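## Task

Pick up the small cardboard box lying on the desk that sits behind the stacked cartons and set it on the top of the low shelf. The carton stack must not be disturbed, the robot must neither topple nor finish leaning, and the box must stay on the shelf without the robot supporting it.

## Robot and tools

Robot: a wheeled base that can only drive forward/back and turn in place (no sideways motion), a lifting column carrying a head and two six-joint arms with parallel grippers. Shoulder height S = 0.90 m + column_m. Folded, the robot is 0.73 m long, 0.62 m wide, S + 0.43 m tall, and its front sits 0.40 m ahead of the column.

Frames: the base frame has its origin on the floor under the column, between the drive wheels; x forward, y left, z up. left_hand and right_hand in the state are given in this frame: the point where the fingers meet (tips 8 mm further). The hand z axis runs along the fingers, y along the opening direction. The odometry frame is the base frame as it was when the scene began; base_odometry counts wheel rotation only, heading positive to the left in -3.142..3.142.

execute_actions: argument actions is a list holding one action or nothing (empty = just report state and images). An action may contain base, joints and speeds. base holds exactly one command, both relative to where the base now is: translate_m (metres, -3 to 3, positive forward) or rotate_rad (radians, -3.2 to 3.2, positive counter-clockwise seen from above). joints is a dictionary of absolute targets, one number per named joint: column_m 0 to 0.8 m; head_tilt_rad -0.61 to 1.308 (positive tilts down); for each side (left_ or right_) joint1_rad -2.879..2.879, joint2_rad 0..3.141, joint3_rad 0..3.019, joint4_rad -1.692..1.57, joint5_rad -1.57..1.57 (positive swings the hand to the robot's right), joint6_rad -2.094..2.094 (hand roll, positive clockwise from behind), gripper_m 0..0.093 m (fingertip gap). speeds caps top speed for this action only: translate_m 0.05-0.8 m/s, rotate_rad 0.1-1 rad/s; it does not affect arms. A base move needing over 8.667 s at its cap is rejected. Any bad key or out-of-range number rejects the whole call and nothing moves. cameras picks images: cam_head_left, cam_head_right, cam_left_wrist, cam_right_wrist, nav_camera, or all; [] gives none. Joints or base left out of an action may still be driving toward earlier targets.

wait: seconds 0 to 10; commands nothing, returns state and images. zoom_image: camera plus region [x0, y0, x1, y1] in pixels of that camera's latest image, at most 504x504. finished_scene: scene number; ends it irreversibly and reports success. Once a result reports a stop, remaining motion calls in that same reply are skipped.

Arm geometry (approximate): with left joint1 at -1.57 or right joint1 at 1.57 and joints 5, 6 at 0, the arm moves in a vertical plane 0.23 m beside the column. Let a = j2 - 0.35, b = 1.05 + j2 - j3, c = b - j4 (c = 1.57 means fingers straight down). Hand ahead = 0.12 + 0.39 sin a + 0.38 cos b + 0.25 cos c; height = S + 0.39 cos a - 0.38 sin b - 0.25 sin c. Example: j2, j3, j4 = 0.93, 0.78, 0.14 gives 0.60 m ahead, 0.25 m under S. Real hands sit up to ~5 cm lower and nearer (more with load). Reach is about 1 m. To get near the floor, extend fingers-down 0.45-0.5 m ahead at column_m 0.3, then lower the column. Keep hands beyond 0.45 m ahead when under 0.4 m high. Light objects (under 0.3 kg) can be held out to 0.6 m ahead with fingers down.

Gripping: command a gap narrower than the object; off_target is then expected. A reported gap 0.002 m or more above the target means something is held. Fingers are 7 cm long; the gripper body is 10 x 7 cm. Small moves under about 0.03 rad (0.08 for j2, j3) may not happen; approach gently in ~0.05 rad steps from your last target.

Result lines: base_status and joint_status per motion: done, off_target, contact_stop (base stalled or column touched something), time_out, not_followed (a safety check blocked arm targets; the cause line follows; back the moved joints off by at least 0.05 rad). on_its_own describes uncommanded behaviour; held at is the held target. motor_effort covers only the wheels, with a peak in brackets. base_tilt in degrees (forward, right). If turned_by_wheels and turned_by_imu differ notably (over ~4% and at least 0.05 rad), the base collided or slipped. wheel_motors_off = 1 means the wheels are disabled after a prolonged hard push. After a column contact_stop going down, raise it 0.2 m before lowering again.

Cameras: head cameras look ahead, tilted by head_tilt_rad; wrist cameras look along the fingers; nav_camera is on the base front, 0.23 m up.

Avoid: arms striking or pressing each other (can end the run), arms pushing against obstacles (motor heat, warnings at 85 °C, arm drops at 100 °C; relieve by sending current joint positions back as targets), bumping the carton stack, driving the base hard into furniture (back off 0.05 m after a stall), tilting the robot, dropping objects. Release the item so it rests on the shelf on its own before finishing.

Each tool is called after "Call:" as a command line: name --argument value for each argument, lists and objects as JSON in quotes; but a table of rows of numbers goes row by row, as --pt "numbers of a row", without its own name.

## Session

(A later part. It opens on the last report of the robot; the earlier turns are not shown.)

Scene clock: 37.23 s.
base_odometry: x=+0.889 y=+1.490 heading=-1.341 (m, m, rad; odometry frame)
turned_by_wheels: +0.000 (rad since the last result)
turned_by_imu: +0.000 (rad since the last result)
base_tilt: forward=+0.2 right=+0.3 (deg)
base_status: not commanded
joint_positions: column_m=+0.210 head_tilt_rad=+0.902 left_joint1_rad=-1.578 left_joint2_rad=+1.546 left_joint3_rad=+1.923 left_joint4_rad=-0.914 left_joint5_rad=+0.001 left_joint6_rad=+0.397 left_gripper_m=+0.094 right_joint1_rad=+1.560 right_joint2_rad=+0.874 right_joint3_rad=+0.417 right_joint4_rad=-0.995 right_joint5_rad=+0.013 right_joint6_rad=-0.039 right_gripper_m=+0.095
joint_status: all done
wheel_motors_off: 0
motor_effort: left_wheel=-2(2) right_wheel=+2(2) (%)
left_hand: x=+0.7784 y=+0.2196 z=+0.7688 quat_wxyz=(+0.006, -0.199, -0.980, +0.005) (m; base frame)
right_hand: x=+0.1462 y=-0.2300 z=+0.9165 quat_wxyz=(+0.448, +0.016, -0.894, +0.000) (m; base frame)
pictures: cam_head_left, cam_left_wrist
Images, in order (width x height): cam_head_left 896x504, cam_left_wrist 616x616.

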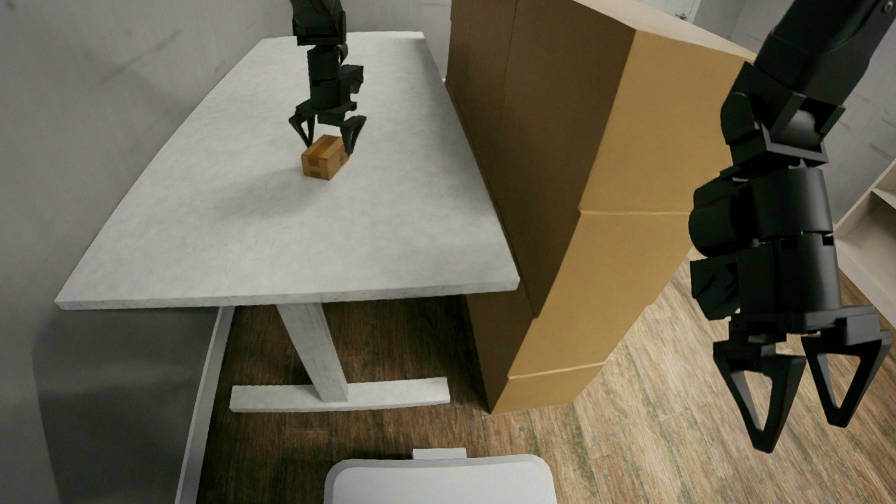

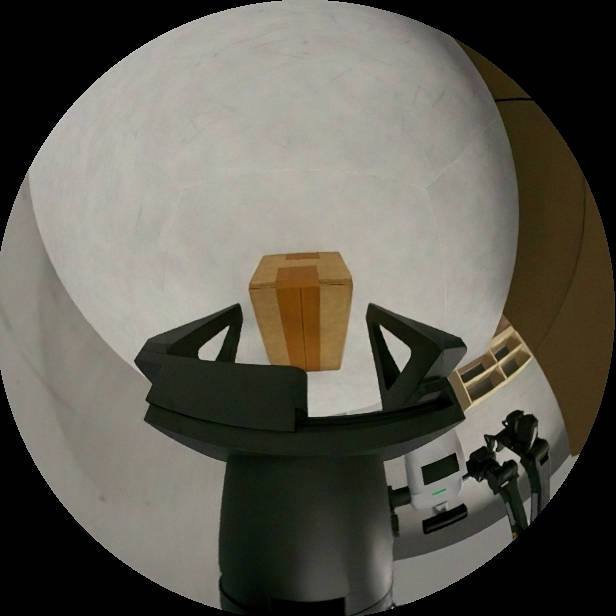

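Call:
execute_actions --actions '[{"base":{"translate_m":-0.015},"joints":{"column_m":0.188}}]' --cameras '[]'

Call:
execute_actions --actions '[{"joints":{"left_gripper_m":0.035}}]' --cameras '["cam_head_left","cam_left_wrist"]'

Scene clock: 38.43 s.
base_odometry: x=+0.885 y=+1.505 heading=-1.339 (m, m, rad; odometry frame)
turned_by_wheels: +0.002 (rad since the last result)
turned_by_imu: +0.002 (rad since the last result)
base_tilt: forward=+0.3 right=+0.3 (deg)
base_status: done
joint_positions: column_m=+0.188 head_tilt_rad=+0.902 left_joint1_rad=-1.578 left_joint2_rad=+1.546 left_joint3_rad=+1.923 left_joint4_rad=-0.917 left_joint5_rad=+0.001 left_joint6_rad=+0.397 left_gripper_m=+0.094 right_joint1_rad=+1.560 right_joint2_rad=+0.873 right_joint3_rad=+0.413 right_joint4_rad=-0.995 right_joint5_rad=+0.013 right_joint6_rad=-0.039 right_gripper_m=+0.095
joint_status: all done
wheel_motors_off: 0
motor_effort: left_wheel=+0(47) right_wheel=-1(35) (%)
left_hand: x=+0.7778 y=+0.2196 z=+0.7468 quat_wxyz=(+0.007, -0.199, -0.980, +0.005) (m; base frame)
right_hand: x=+0.1442 y=-0.2300 z=+0.8952 quat_wxyz=(+0.449, +0.016, -0.893, +0.000) (m; base frame)
pictures: none
No camera images: the call's "cameras" was empty. Leave "cameras" out to get every camera's image.

Scene clock: 39.07 s.
base_odometry: x=+0.885 y=+1.505 heading=-1.339 (m, m, rad; odometry frame)
turned_by_wheels: +0.000 (rad since the last result)
turned_by_imu: +0.000 (rad since the last result)
base_tilt: forward=+0.2 right=+0.3 (deg)
base_status: not commanded
joint_positions: column_m=+0.188 head_tilt_rad=+0.902 left_joint1_rad=-1.578 left_joint2_rad=+1.546 left_joint3_rad=+1.923 left_joint4_rad=-0.917 left_joint5_rad=+0.000 left_joint6_rad=+0.397 left_gripper_m=+0.059 right_joint1_rad=+1.560 right_joint2_rad=+0.873 right_joint3_rad=+0.413 right_joint4_rad=-0.995 right_joint5_rad=+0.013 right_joint6_rad=-0.039 right_gripper_m=+0.095
joint_status: left_gripper_m off_target (ended at +0.059, target +0.035)
wheel_motors_off: 0
motor_effort: left_wheel=+1(1) right_wheel=-2(2) (%)
left_hand: x=+0.7778 y=+0.2198 z=+0.7468 quat_wxyz=(+0.007, -0.199, -0.980, +0.005) (m; base frame)
right_hand: x=+0.1442 y=-0.2300 z=+0.8952 quat_wxyz=(+0.449, +0.016, -0.893, +0.000) (m; base frame)
pictures: cam_head_left, cam_left_wrist
Images, in order (width x height): cam_head_left 896x504, cam_left_wrist 616x616.

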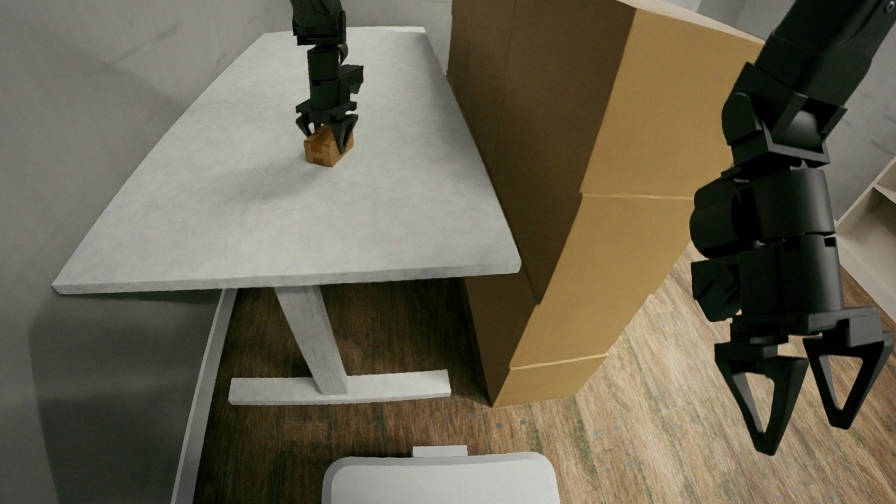

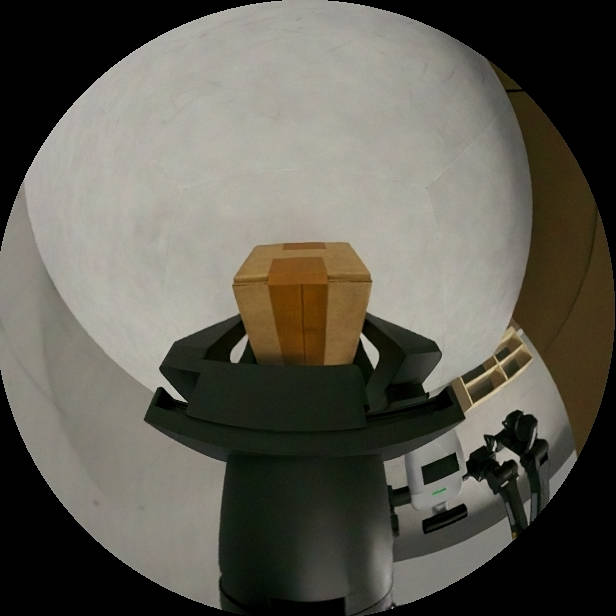

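Call:
execute_actions --actions '[{"joints":{"column_m":0.23}}]' --cameras '[]'

Call:
execute_actions --actions '[{"base":{"translate_m":-0.55}}]' --cameras '[]'

Call:
execute_actions --actions '[{"base":{"rotate_rad":-1.4}}]' --cameras '[]'

Call:
execute_actions --actions '[{"base":{"translate_m":1.0},"joints":{"left_joint6_rad":0}}]' --cameras '[]'

Call:
execute_actions --actions '[{"base":{"rotate_rad":-1.72}}]' --cameras '["cam_head_left","cam_left_wrist","nav_camera"]'

Scene clock: 40.83 s.
base_odometry: x=+0.885 y=+1.505 heading=-1.339 (m, m, rad; odometry frame)
turned_by_wheels: +0.000 (rad since the last result)
turned_by_imu: +0.000 (rad since the last result)
base_tilt: forward=+0.2 right=+0.3 (deg)
base_status: not commanded
joint_positions: column_m=+0.230 head_tilt_rad=+0.902 left_joint1_rad=-1.578 left_joint2_rad=+1.546 left_joint3_rad=+1.923 left_joint4_rad=-0.917 left_joint5_rad=+0.000 left_joint6_rad=+0.397 left_gripper_m=+0.059 right_joint1_rad=+1.560 right_joint2_rad=+0.873 right_joint3_rad=+0.413 right_joint4_rad=-0.995 right_joint5_rad=+0.013 right_joint6_rad=-0.039 right_gripper_m=+0.095
joint_status: all done
wheel_motors_off: 0
motor_effort: left_wheel=+2(2) right_wheel=-1(2) (%)
left_hand: x=+0.7777 y=+0.2198 z=+0.7884 quat_wxyz=(+0.007, -0.199, -0.980, +0.005) (m; base frame)
right_hand: x=+0.1442 y=-0.2300 z=+0.9371 quat_wxyz=(+0.449, +0.016, -0.893, +0.000) (m; base frame)
pictures: none
No camera images: the call's "cameras" was empty. Leave "cameras" out to get every camera's image.

Scene clock: 43.40 s.
base_odometry: x=+0.759 y=+2.040 heading=-1.340 (m, m, rad; odometry frame)
turned_by_wheels: -0.001 (rad since the last result)
turned_by_imu: +0.000 (rad since the last result)
base_tilt: forward=+0.2 right=+0.3 (deg)
base_status: done
joint_positions: column_m=+0.230 head_tilt_rad=+0.902 left_joint1_rad=-1.578 left_joint2_rad=+1.546 left_joint3_rad=+1.923 left_joint4_rad=-0.917 left_joint5_rad=+0.000 left_joint6_rad=+0.397 left_gripper_m=+0.059 right_joint1_rad=+1.560 right_joint2_rad=+0.873 right_joint3_rad=+0.412 right_joint4_rad=-0.995 right_joint5_rad=+0.013 right_joint6_rad=-0.039 right_gripper_m=+0.095
joint_status: not commanded
wheel_motors_off: 0
motor_effort: left_wheel=+0(49) right_wheel=+0(60) (%)
left_hand: x=+0.7776 y=+0.2198 z=+0.7884 quat_wxyz=(+0.008, -0.199, -0.980, +0.005) (m; base frame)
right_hand: x=+0.1438 y=-0.2300 z=+0.9372 quat_wxyz=(+0.450, +0.016, -0.893, +0.000) (m; base frame)
pictures: none
No camera images: the call's "cameras" was empty. Leave "cameras" out to get every camera's image.

Scene clock: 46.40 s.
base_odometry: x=+0.759 y=+2.040 heading=-2.739 (m, m, rad; odometry frame)
turned_by_wheels: -1.399 (rad since the last result)
turned_by_imu: -1.389 (rad since the last result)
base_tilt: forward=+0.2 right=+0.3 (deg)
base_status: done
joint_positions: column_m=+0.230 head_tilt_rad=+0.902 left_joint1_rad=-1.577 left_joint2_rad=+1.546 left_joint3_rad=+1.923 left_joint4_rad=-0.917 left_joint5_rad=+0.000 left_joint6_rad=+0.397 left_gripper_m=+0.059 right_joint1_rad=+1.560 right_joint2_rad=+0.873 right_joint3_rad=+0.412 right_joint4_rad=-0.995 right_joint5_rad=+0.013 right_joint6_rad=-0.039 right_gripper_m=+0.095
joint_status: not commanded
wheel_motors_off: 0
motor_effort: left_wheel=+5(54) right_wheel=-5(46) (%)
left_hand: x=+0.7776 y=+0.2203 z=+0.7884 quat_wxyz=(+0.008, -0.199, -0.980, +0.004) (m; base frame)
right_hand: x=+0.1440 y=-0.2300 z=+0.9371 quat_wxyz=(+0.450, +0.016, -0.893, +0.000) (m; base frame)
pictures: none
No camera images: the call's "cameras" was empty. Leave "cameras" out to get every camera's image.

Scene clock: 49.70 s.
base_odometry: x=-0.162 y=+1.649 heading=-2.740 (m, m, rad; odometry frame)
turned_by_wheels: +0.000 (rad since the last result)
turned_by_imu: -0.003 (rad since the last result)
base_tilt: forward=+0.2 right=+0.4 (deg)
base_status: done
joint_positions: column_m=+0.230 head_tilt_rad=+0.902 left_joint1_rad=-1.577 left_joint2_rad=+1.546 left_joint3_rad=+1.923 left_joint4_rad=-0.917 left_joint5_rad=+0.000 left_joint6_rad=+0.009 left_gripper_m=+0.059 right_joint1_rad=+1.560 right_joint2_rad=+0.873 right_joint3_rad=+0.415 right_joint4_rad=-0.995 right_joint5_rad=+0.013 right_joint6_rad=-0.039 right_gripper_m=+0.095
joint_status: all done
wheel_motors_off: 0
motor_effort: left_wheel=+0(53) right_wheel=+0(48) (%)
left_hand: x=+0.7775 y=+0.2203 z=+0.7884 quat_wxyz=(+0.009, -0.006, -1.000, +0.003) (m; base frame)
right_hand: x=+0.1456 y=-0.2300 z=+0.9366 quat_wxyz=(+0.448, +0.016, -0.894, +0.000) (m; base frame)
pictures: none
No camera images: the call's "cameras" was empty. Leave "cameras" out to get every camera's image.

Scene clock: 52.97 s.
base_odometry: x=-0.162 y=+1.649 heading=+1.825 (m, m, rad; odometry frame)
turned_by_wheels: -1.719 (rad since the last result)
turned_by_imu: -1.708 (rad since the last result)
base_tilt: forward=+0.3 right=+0.4 (deg)
base_status: done
joint_positions: column_m=+0.230 head_tilt_rad=+0.902 left_joint1_rad=-1.577 left_joint2_rad=+1.546 left_joint3_rad=+1.923 left_joint4_rad=-0.917 left_joint5_rad=+0.000 left_joint6_rad=+0.009 left_gripper_m=+0.059 right_joint1_rad=+1.560 right_joint2_rad=+0.873 right_joint3_rad=+0.415 right_joint4_rad=-0.995 right_joint5_rad=+0.013 right_joint6_rad=-0.039 right_gripper_m=+0.095
joint_status: not commanded
wheel_motors_off: 0
motor_effort: left_wheel=+5(48) right_wheel=-5(52) (%)
left_hand: x=+0.7775 y=+0.2203 z=+0.7884 quat_wxyz=(+0.009, -0.006, -1.000, +0.003) (m; base frame)
right_hand: x=+0.1456 y=-0.2300 z=+0.9366 quat_wxyz=(+0.448, +0.016, -0.894, +0.000) (m; base frame)
pictures: cam_head_left, cam_left_wrist, nav_camera
Images, in order (width x height): cam_head_left 896x504, cam_left_wrist 616x616, nav_camera 896x504.

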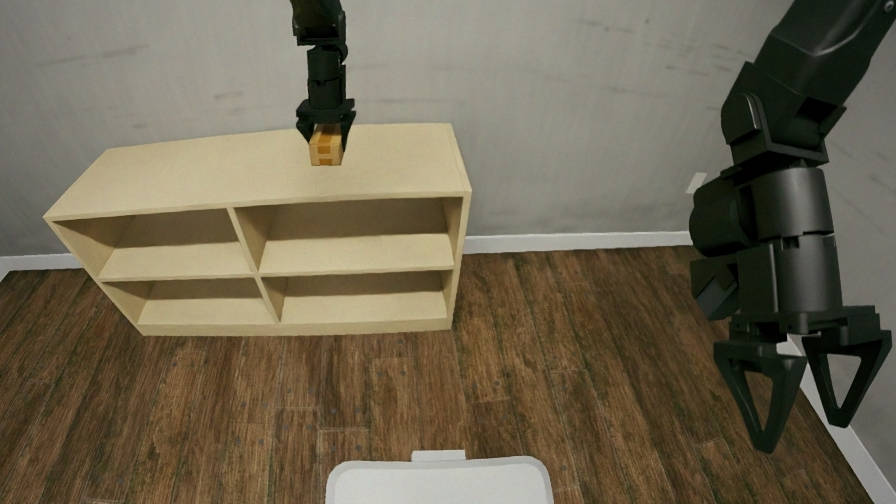

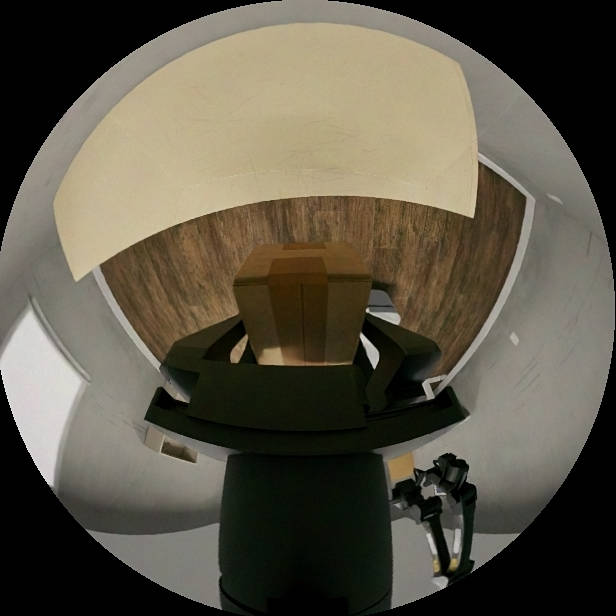

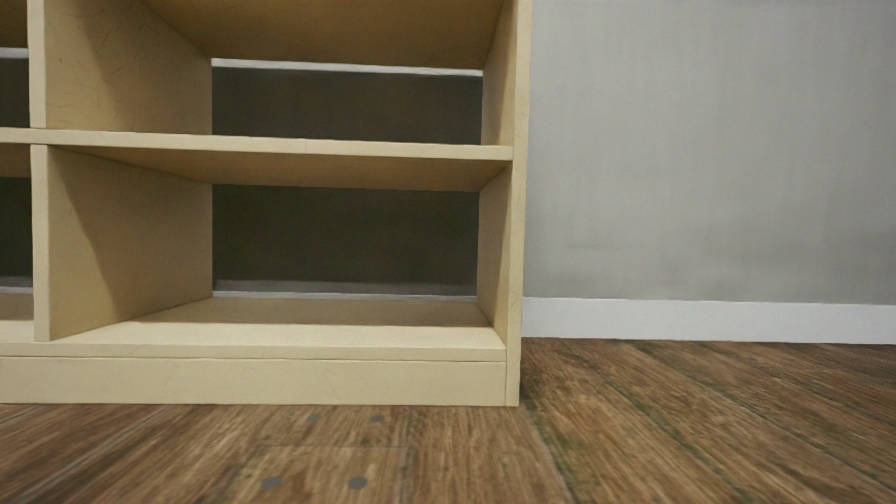

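Call:
execute_actions --actions '[{"base":{"translate_m":0.22},"joints":{"column_m":0.11}}]' --cameras '["cam_head_left","cam_left_wrist","cam_head_right"]'

Scene clock: 55.47 s.
base_odometry: x=-0.217 y=+1.862 heading=+1.823 (m, m, rad; odometry frame)
turned_by_wheels: -0.001 (rad since the last result)
turned_by_imu: -0.002 (rad since the last result)
base_tilt: forward=+0.2 right=+0.3 (deg)
base_status: done
joint_positions: column_m=+0.110 head_tilt_rad=+0.902 left_joint1_rad=-1.577 left_joint2_rad=+1.546 left_joint3_rad=+1.923 left_joint4_rad=-0.917 left_joint5_rad=+0.000 left_joint6_rad=+0.009 left_gripper_m=+0.059 right_joint1_rad=+1.560 right_joint2_rad=+0.873 right_joint3_rad=+0.416 right_joint4_rad=-0.995 right_joint5_rad=+0.013 right_joint6_rad=-0.039 right_gripper_m=+0.095
joint_status: all done
wheel_motors_off: 0
motor_effort: left_wheel=-2(53) right_wheel=+1(49) (%)
left_hand: x=+0.7775 y=+0.2203 z=+0.6685 quat_wxyz=(+0.009, -0.006, -1.000, +0.003) (m; base frame)
right_hand: x=+0.1462 y=-0.2300 z=+0.8166 quat_wxyz=(+0.448, +0.016, -0.894, +0.000) (m; base frame)
pictures: cam_head_left, cam_head_right, cam_left_wrist
Images, in order (width x height): cam_head_left 896x504, cam_head_right 896x504, cam_left_wrist 616x616.

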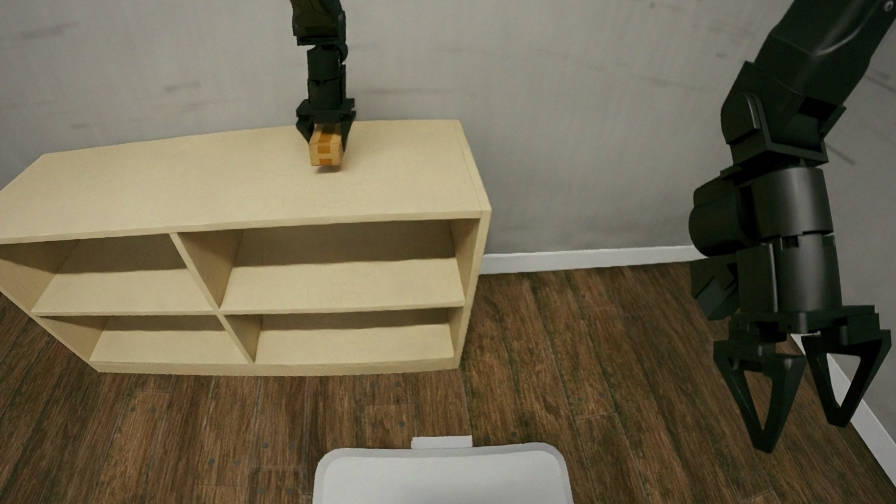

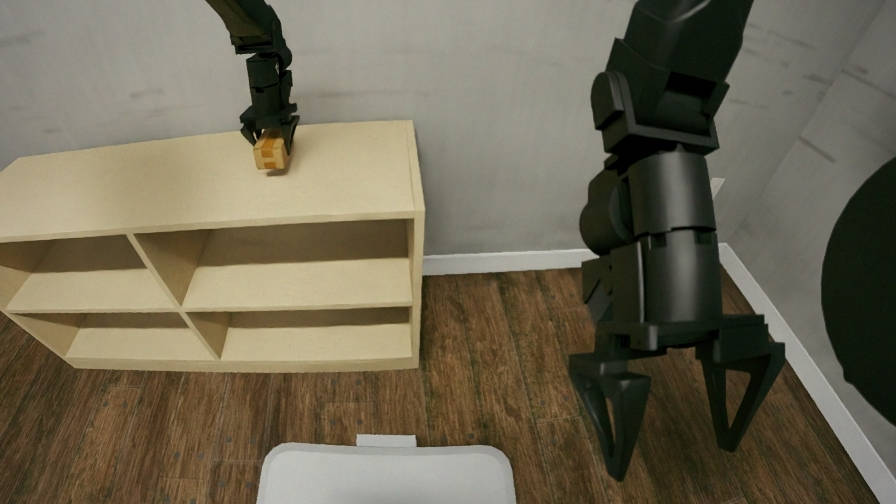

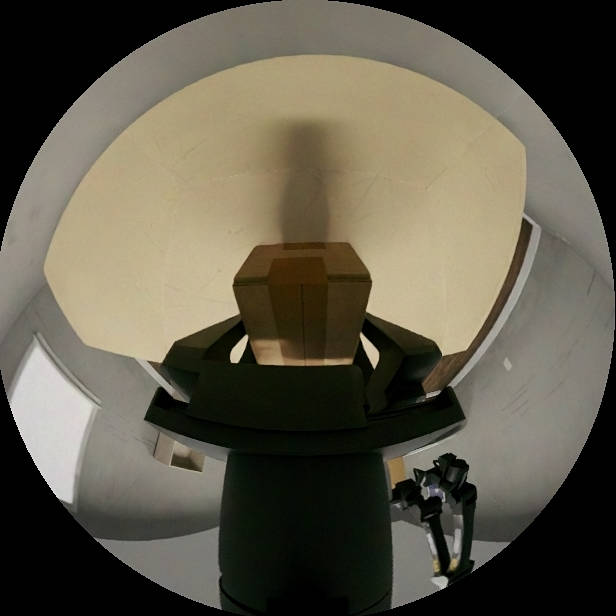

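Call:
execute_actions --actions '[{"joints":{"column_m":0.08}}]' --cameras '["cam_head_left"]'

Scene clock: 56.67 s.
base_odometry: x=-0.217 y=+1.862 heading=+1.823 (m, m, rad; odometry frame)
turned_by_wheels: +0.000 (rad since the last result)
turned_by_imu: +0.000 (rad since the last result)
base_tilt: forward=+0.2 right=+0.3 (deg)
base_status: not commanded
joint_positions: column_m=+0.080 head_tilt_rad=+0.902 left_joint1_rad=-1.577 left_joint2_rad=+1.546 left_joint3_rad=+1.923 left_joint4_rad=-0.917 left_joint5_rad=+0.000 left_joint6_rad=+0.009 left_gripper_m=+0.059 right_joint1_rad=+1.560 right_joint2_rad=+0.873 right_joint3_rad=+0.416 right_joint4_rad=-0.995 right_joint5_rad=+0.013 right_joint6_rad=-0.039 right_gripper_m=+0.095
joint_status: all done
wheel_motors_off: 0
motor_effort: left_wheel=-2(2) right_wheel=+2(2) (%)
left_hand: x=+0.7775 y=+0.2203 z=+0.6385 quat_wxyz=(+0.009, -0.006, -1.000, +0.003) (m; base frame)
right_hand: x=+0.1462 y=-0.2300 z=+0.7866 quat_wxyz=(+0.448, +0.016, -0.894, +0.000) (m; base frame)
pictures: cam_head_left
Images, in order (width x height): cam_head_left 896x504.

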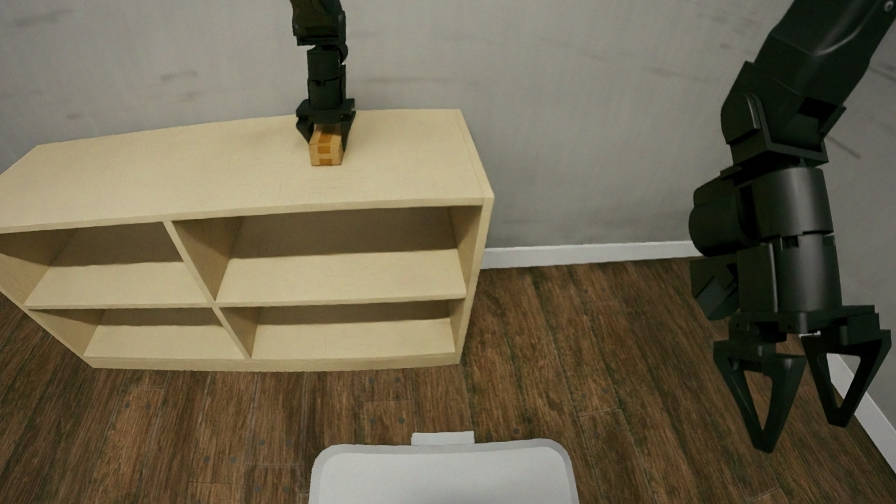

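Call:
execute_actions --actions '[{"joints":{"column_m":0.068}}]' --cameras '[]'

Call:
execute_actions --actions '[{"joints":{"left_gripper_m":0.093}}]' --cameras '["cam_left_wrist"]'

Call:
execute_actions --actions '[{"joints":{"column_m":0.14}}]' --cameras '["cam_head_left"]'

Scene clock: 57.70 s.
base_odometry: x=-0.217 y=+1.862 heading=+1.823 (m, m, rad; odometry frame)
turned_by_wheels: +0.000 (rad since the last result)
turned_by_imu: +0.000 (rad since the last result)
base_tilt: forward=+0.2 right=+0.4 (deg)
base_status: not commanded
joint_positions: column_m=+0.068 head_tilt_rad=+0.902 left_joint1_rad=-1.577 left_joint2_rad=+1.531 left_joint3_rad=+1.923 left_joint4_rad=-0.924 left_joint5_rad=+0.002 left_joint6_rad=+0.009 left_gripper_m=+0.059 right_joint1_rad=+1.560 right_joint2_rad=+0.873 right_joint3_rad=+0.416 right_joint4_rad=-0.995 right_joint5_rad=+0.013 right_joint6_rad=-0.039 right_gripper_m=+0.095
joint_status: all done
wheel_motors_off: 0
motor_effort: left_wheel=-2(3) right_wheel=+2(3) (%)
left_hand: x=+0.7808 y=+0.2200 z=+0.6363 quat_wxyz=(+0.005, -0.006, -1.000, +0.004) (m; base frame)
right_hand: x=+0.1462 y=-0.2300 z=+0.7746 quat_wxyz=(+0.448, +0.016, -0.894, +0.000) (m; base frame)
pictures: none
No camera images: the call's "cameras" was empty. Leave "cameras" out to get every camera's image.

Scene clock: 58.33 s.
base_odometry: x=-0.217 y=+1.862 heading=+1.823 (m, m, rad; odometry frame)
turned_by_wheels: +0.000 (rad since the last result)
turned_by_imu: +0.000 (rad since the last result)
base_tilt: forward=+0.2 right=+0.3 (deg)
base_status: not commanded
joint_positions: column_m=+0.068 head_tilt_rad=+0.902 left_joint1_rad=-1.577 left_joint2_rad=+1.533 left_joint3_rad=+1.923 left_joint4_rad=-0.924 left_joint5_rad=+0.002 left_joint6_rad=+0.009 left_gripper_m=+0.093 right_joint1_rad=+1.560 right_joint2_rad=+0.873 right_joint3_rad=+0.416 right_joint4_rad=-0.995 right_joint5_rad=+0.013 right_joint6_rad=-0.039 right_gripper_m=+0.095
joint_status: all done
wheel_motors_off: 0
motor_effort: left_wheel=-2(3) right_wheel=+3(2) (%)
left_hand: x=+0.7803 y=+0.2200 z=+0.6351 quat_wxyz=(+0.005, -0.006, -1.000, +0.004) (m; base frame)
right_hand: x=+0.1462 y=-0.2300 z=+0.7746 quat_wxyz=(+0.448, +0.016, -0.894, +0.000) (m; base frame)
pictures: cam_left_wrist
Images, in order (width x height): cam_left_wrist 616x616.

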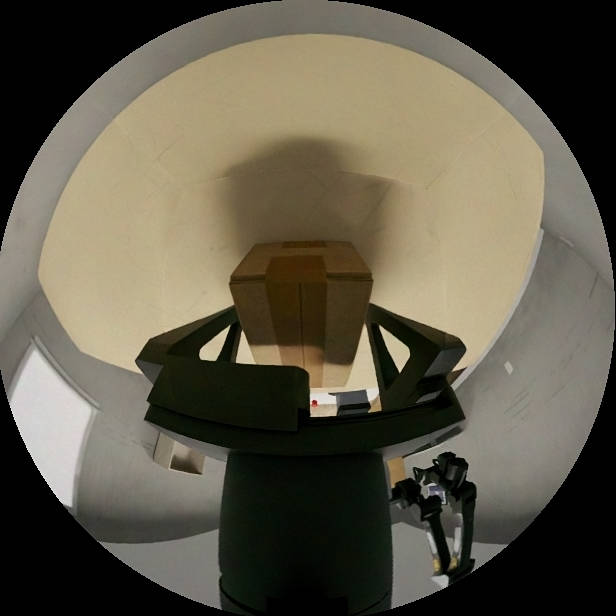

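Scene clock: 59.87 s.
base_odometry: x=-0.217 y=+1.862 heading=+1.823 (m, m, rad; odometry frame)
turned_by_wheels: +0.000 (rad since the last result)
turned_by_imu: +0.000 (rad since the last result)
base_tilt: forward=+0.2 right=+0.4 (deg)
base_status: not commanded
joint_positions: column_m=+0.140 head_tilt_rad=+0.902 left_joint1_rad=-1.577 left_joint2_rad=+1.533 left_joint3_rad=+1.923 left_joint4_rad=-0.924 left_joint5_rad=+0.002 left_joint6_rad=+0.009 left_gripper_m=+0.093 right_joint1_rad=+1.560 right_joint2_rad=+0.873 right_joint3_rad=+0.416 right_joint4_rad=-0.995 right_joint5_rad=+0.013 right_joint6_rad=-0.039 right_gripper_m=+0.095
joint_status: all done
wheel_motors_off: 0
motor_effort: left_wheel=-2(3) right_wheel=+3(3) (%)
left_hand: x=+0.7802 y=+0.2200 z=+0.7066 quat_wxyz=(+0.005, -0.006, -1.000, +0.004) (m; base frame)
right_hand: x=+0.1462 y=-0.2300 z=+0.8464 quat_wxyz=(+0.448, +0.016, -0.894, +0.000) (m; base frame)
pictures: cam_head_left
Images, in order (width x height): cam_head_left 896x504.

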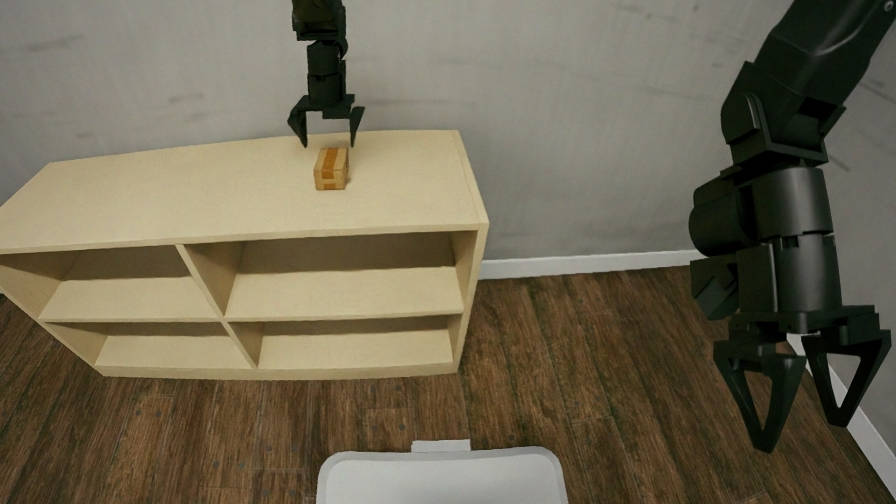

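Call:
finished_scene --scene 1

The scene is finished: the task was done.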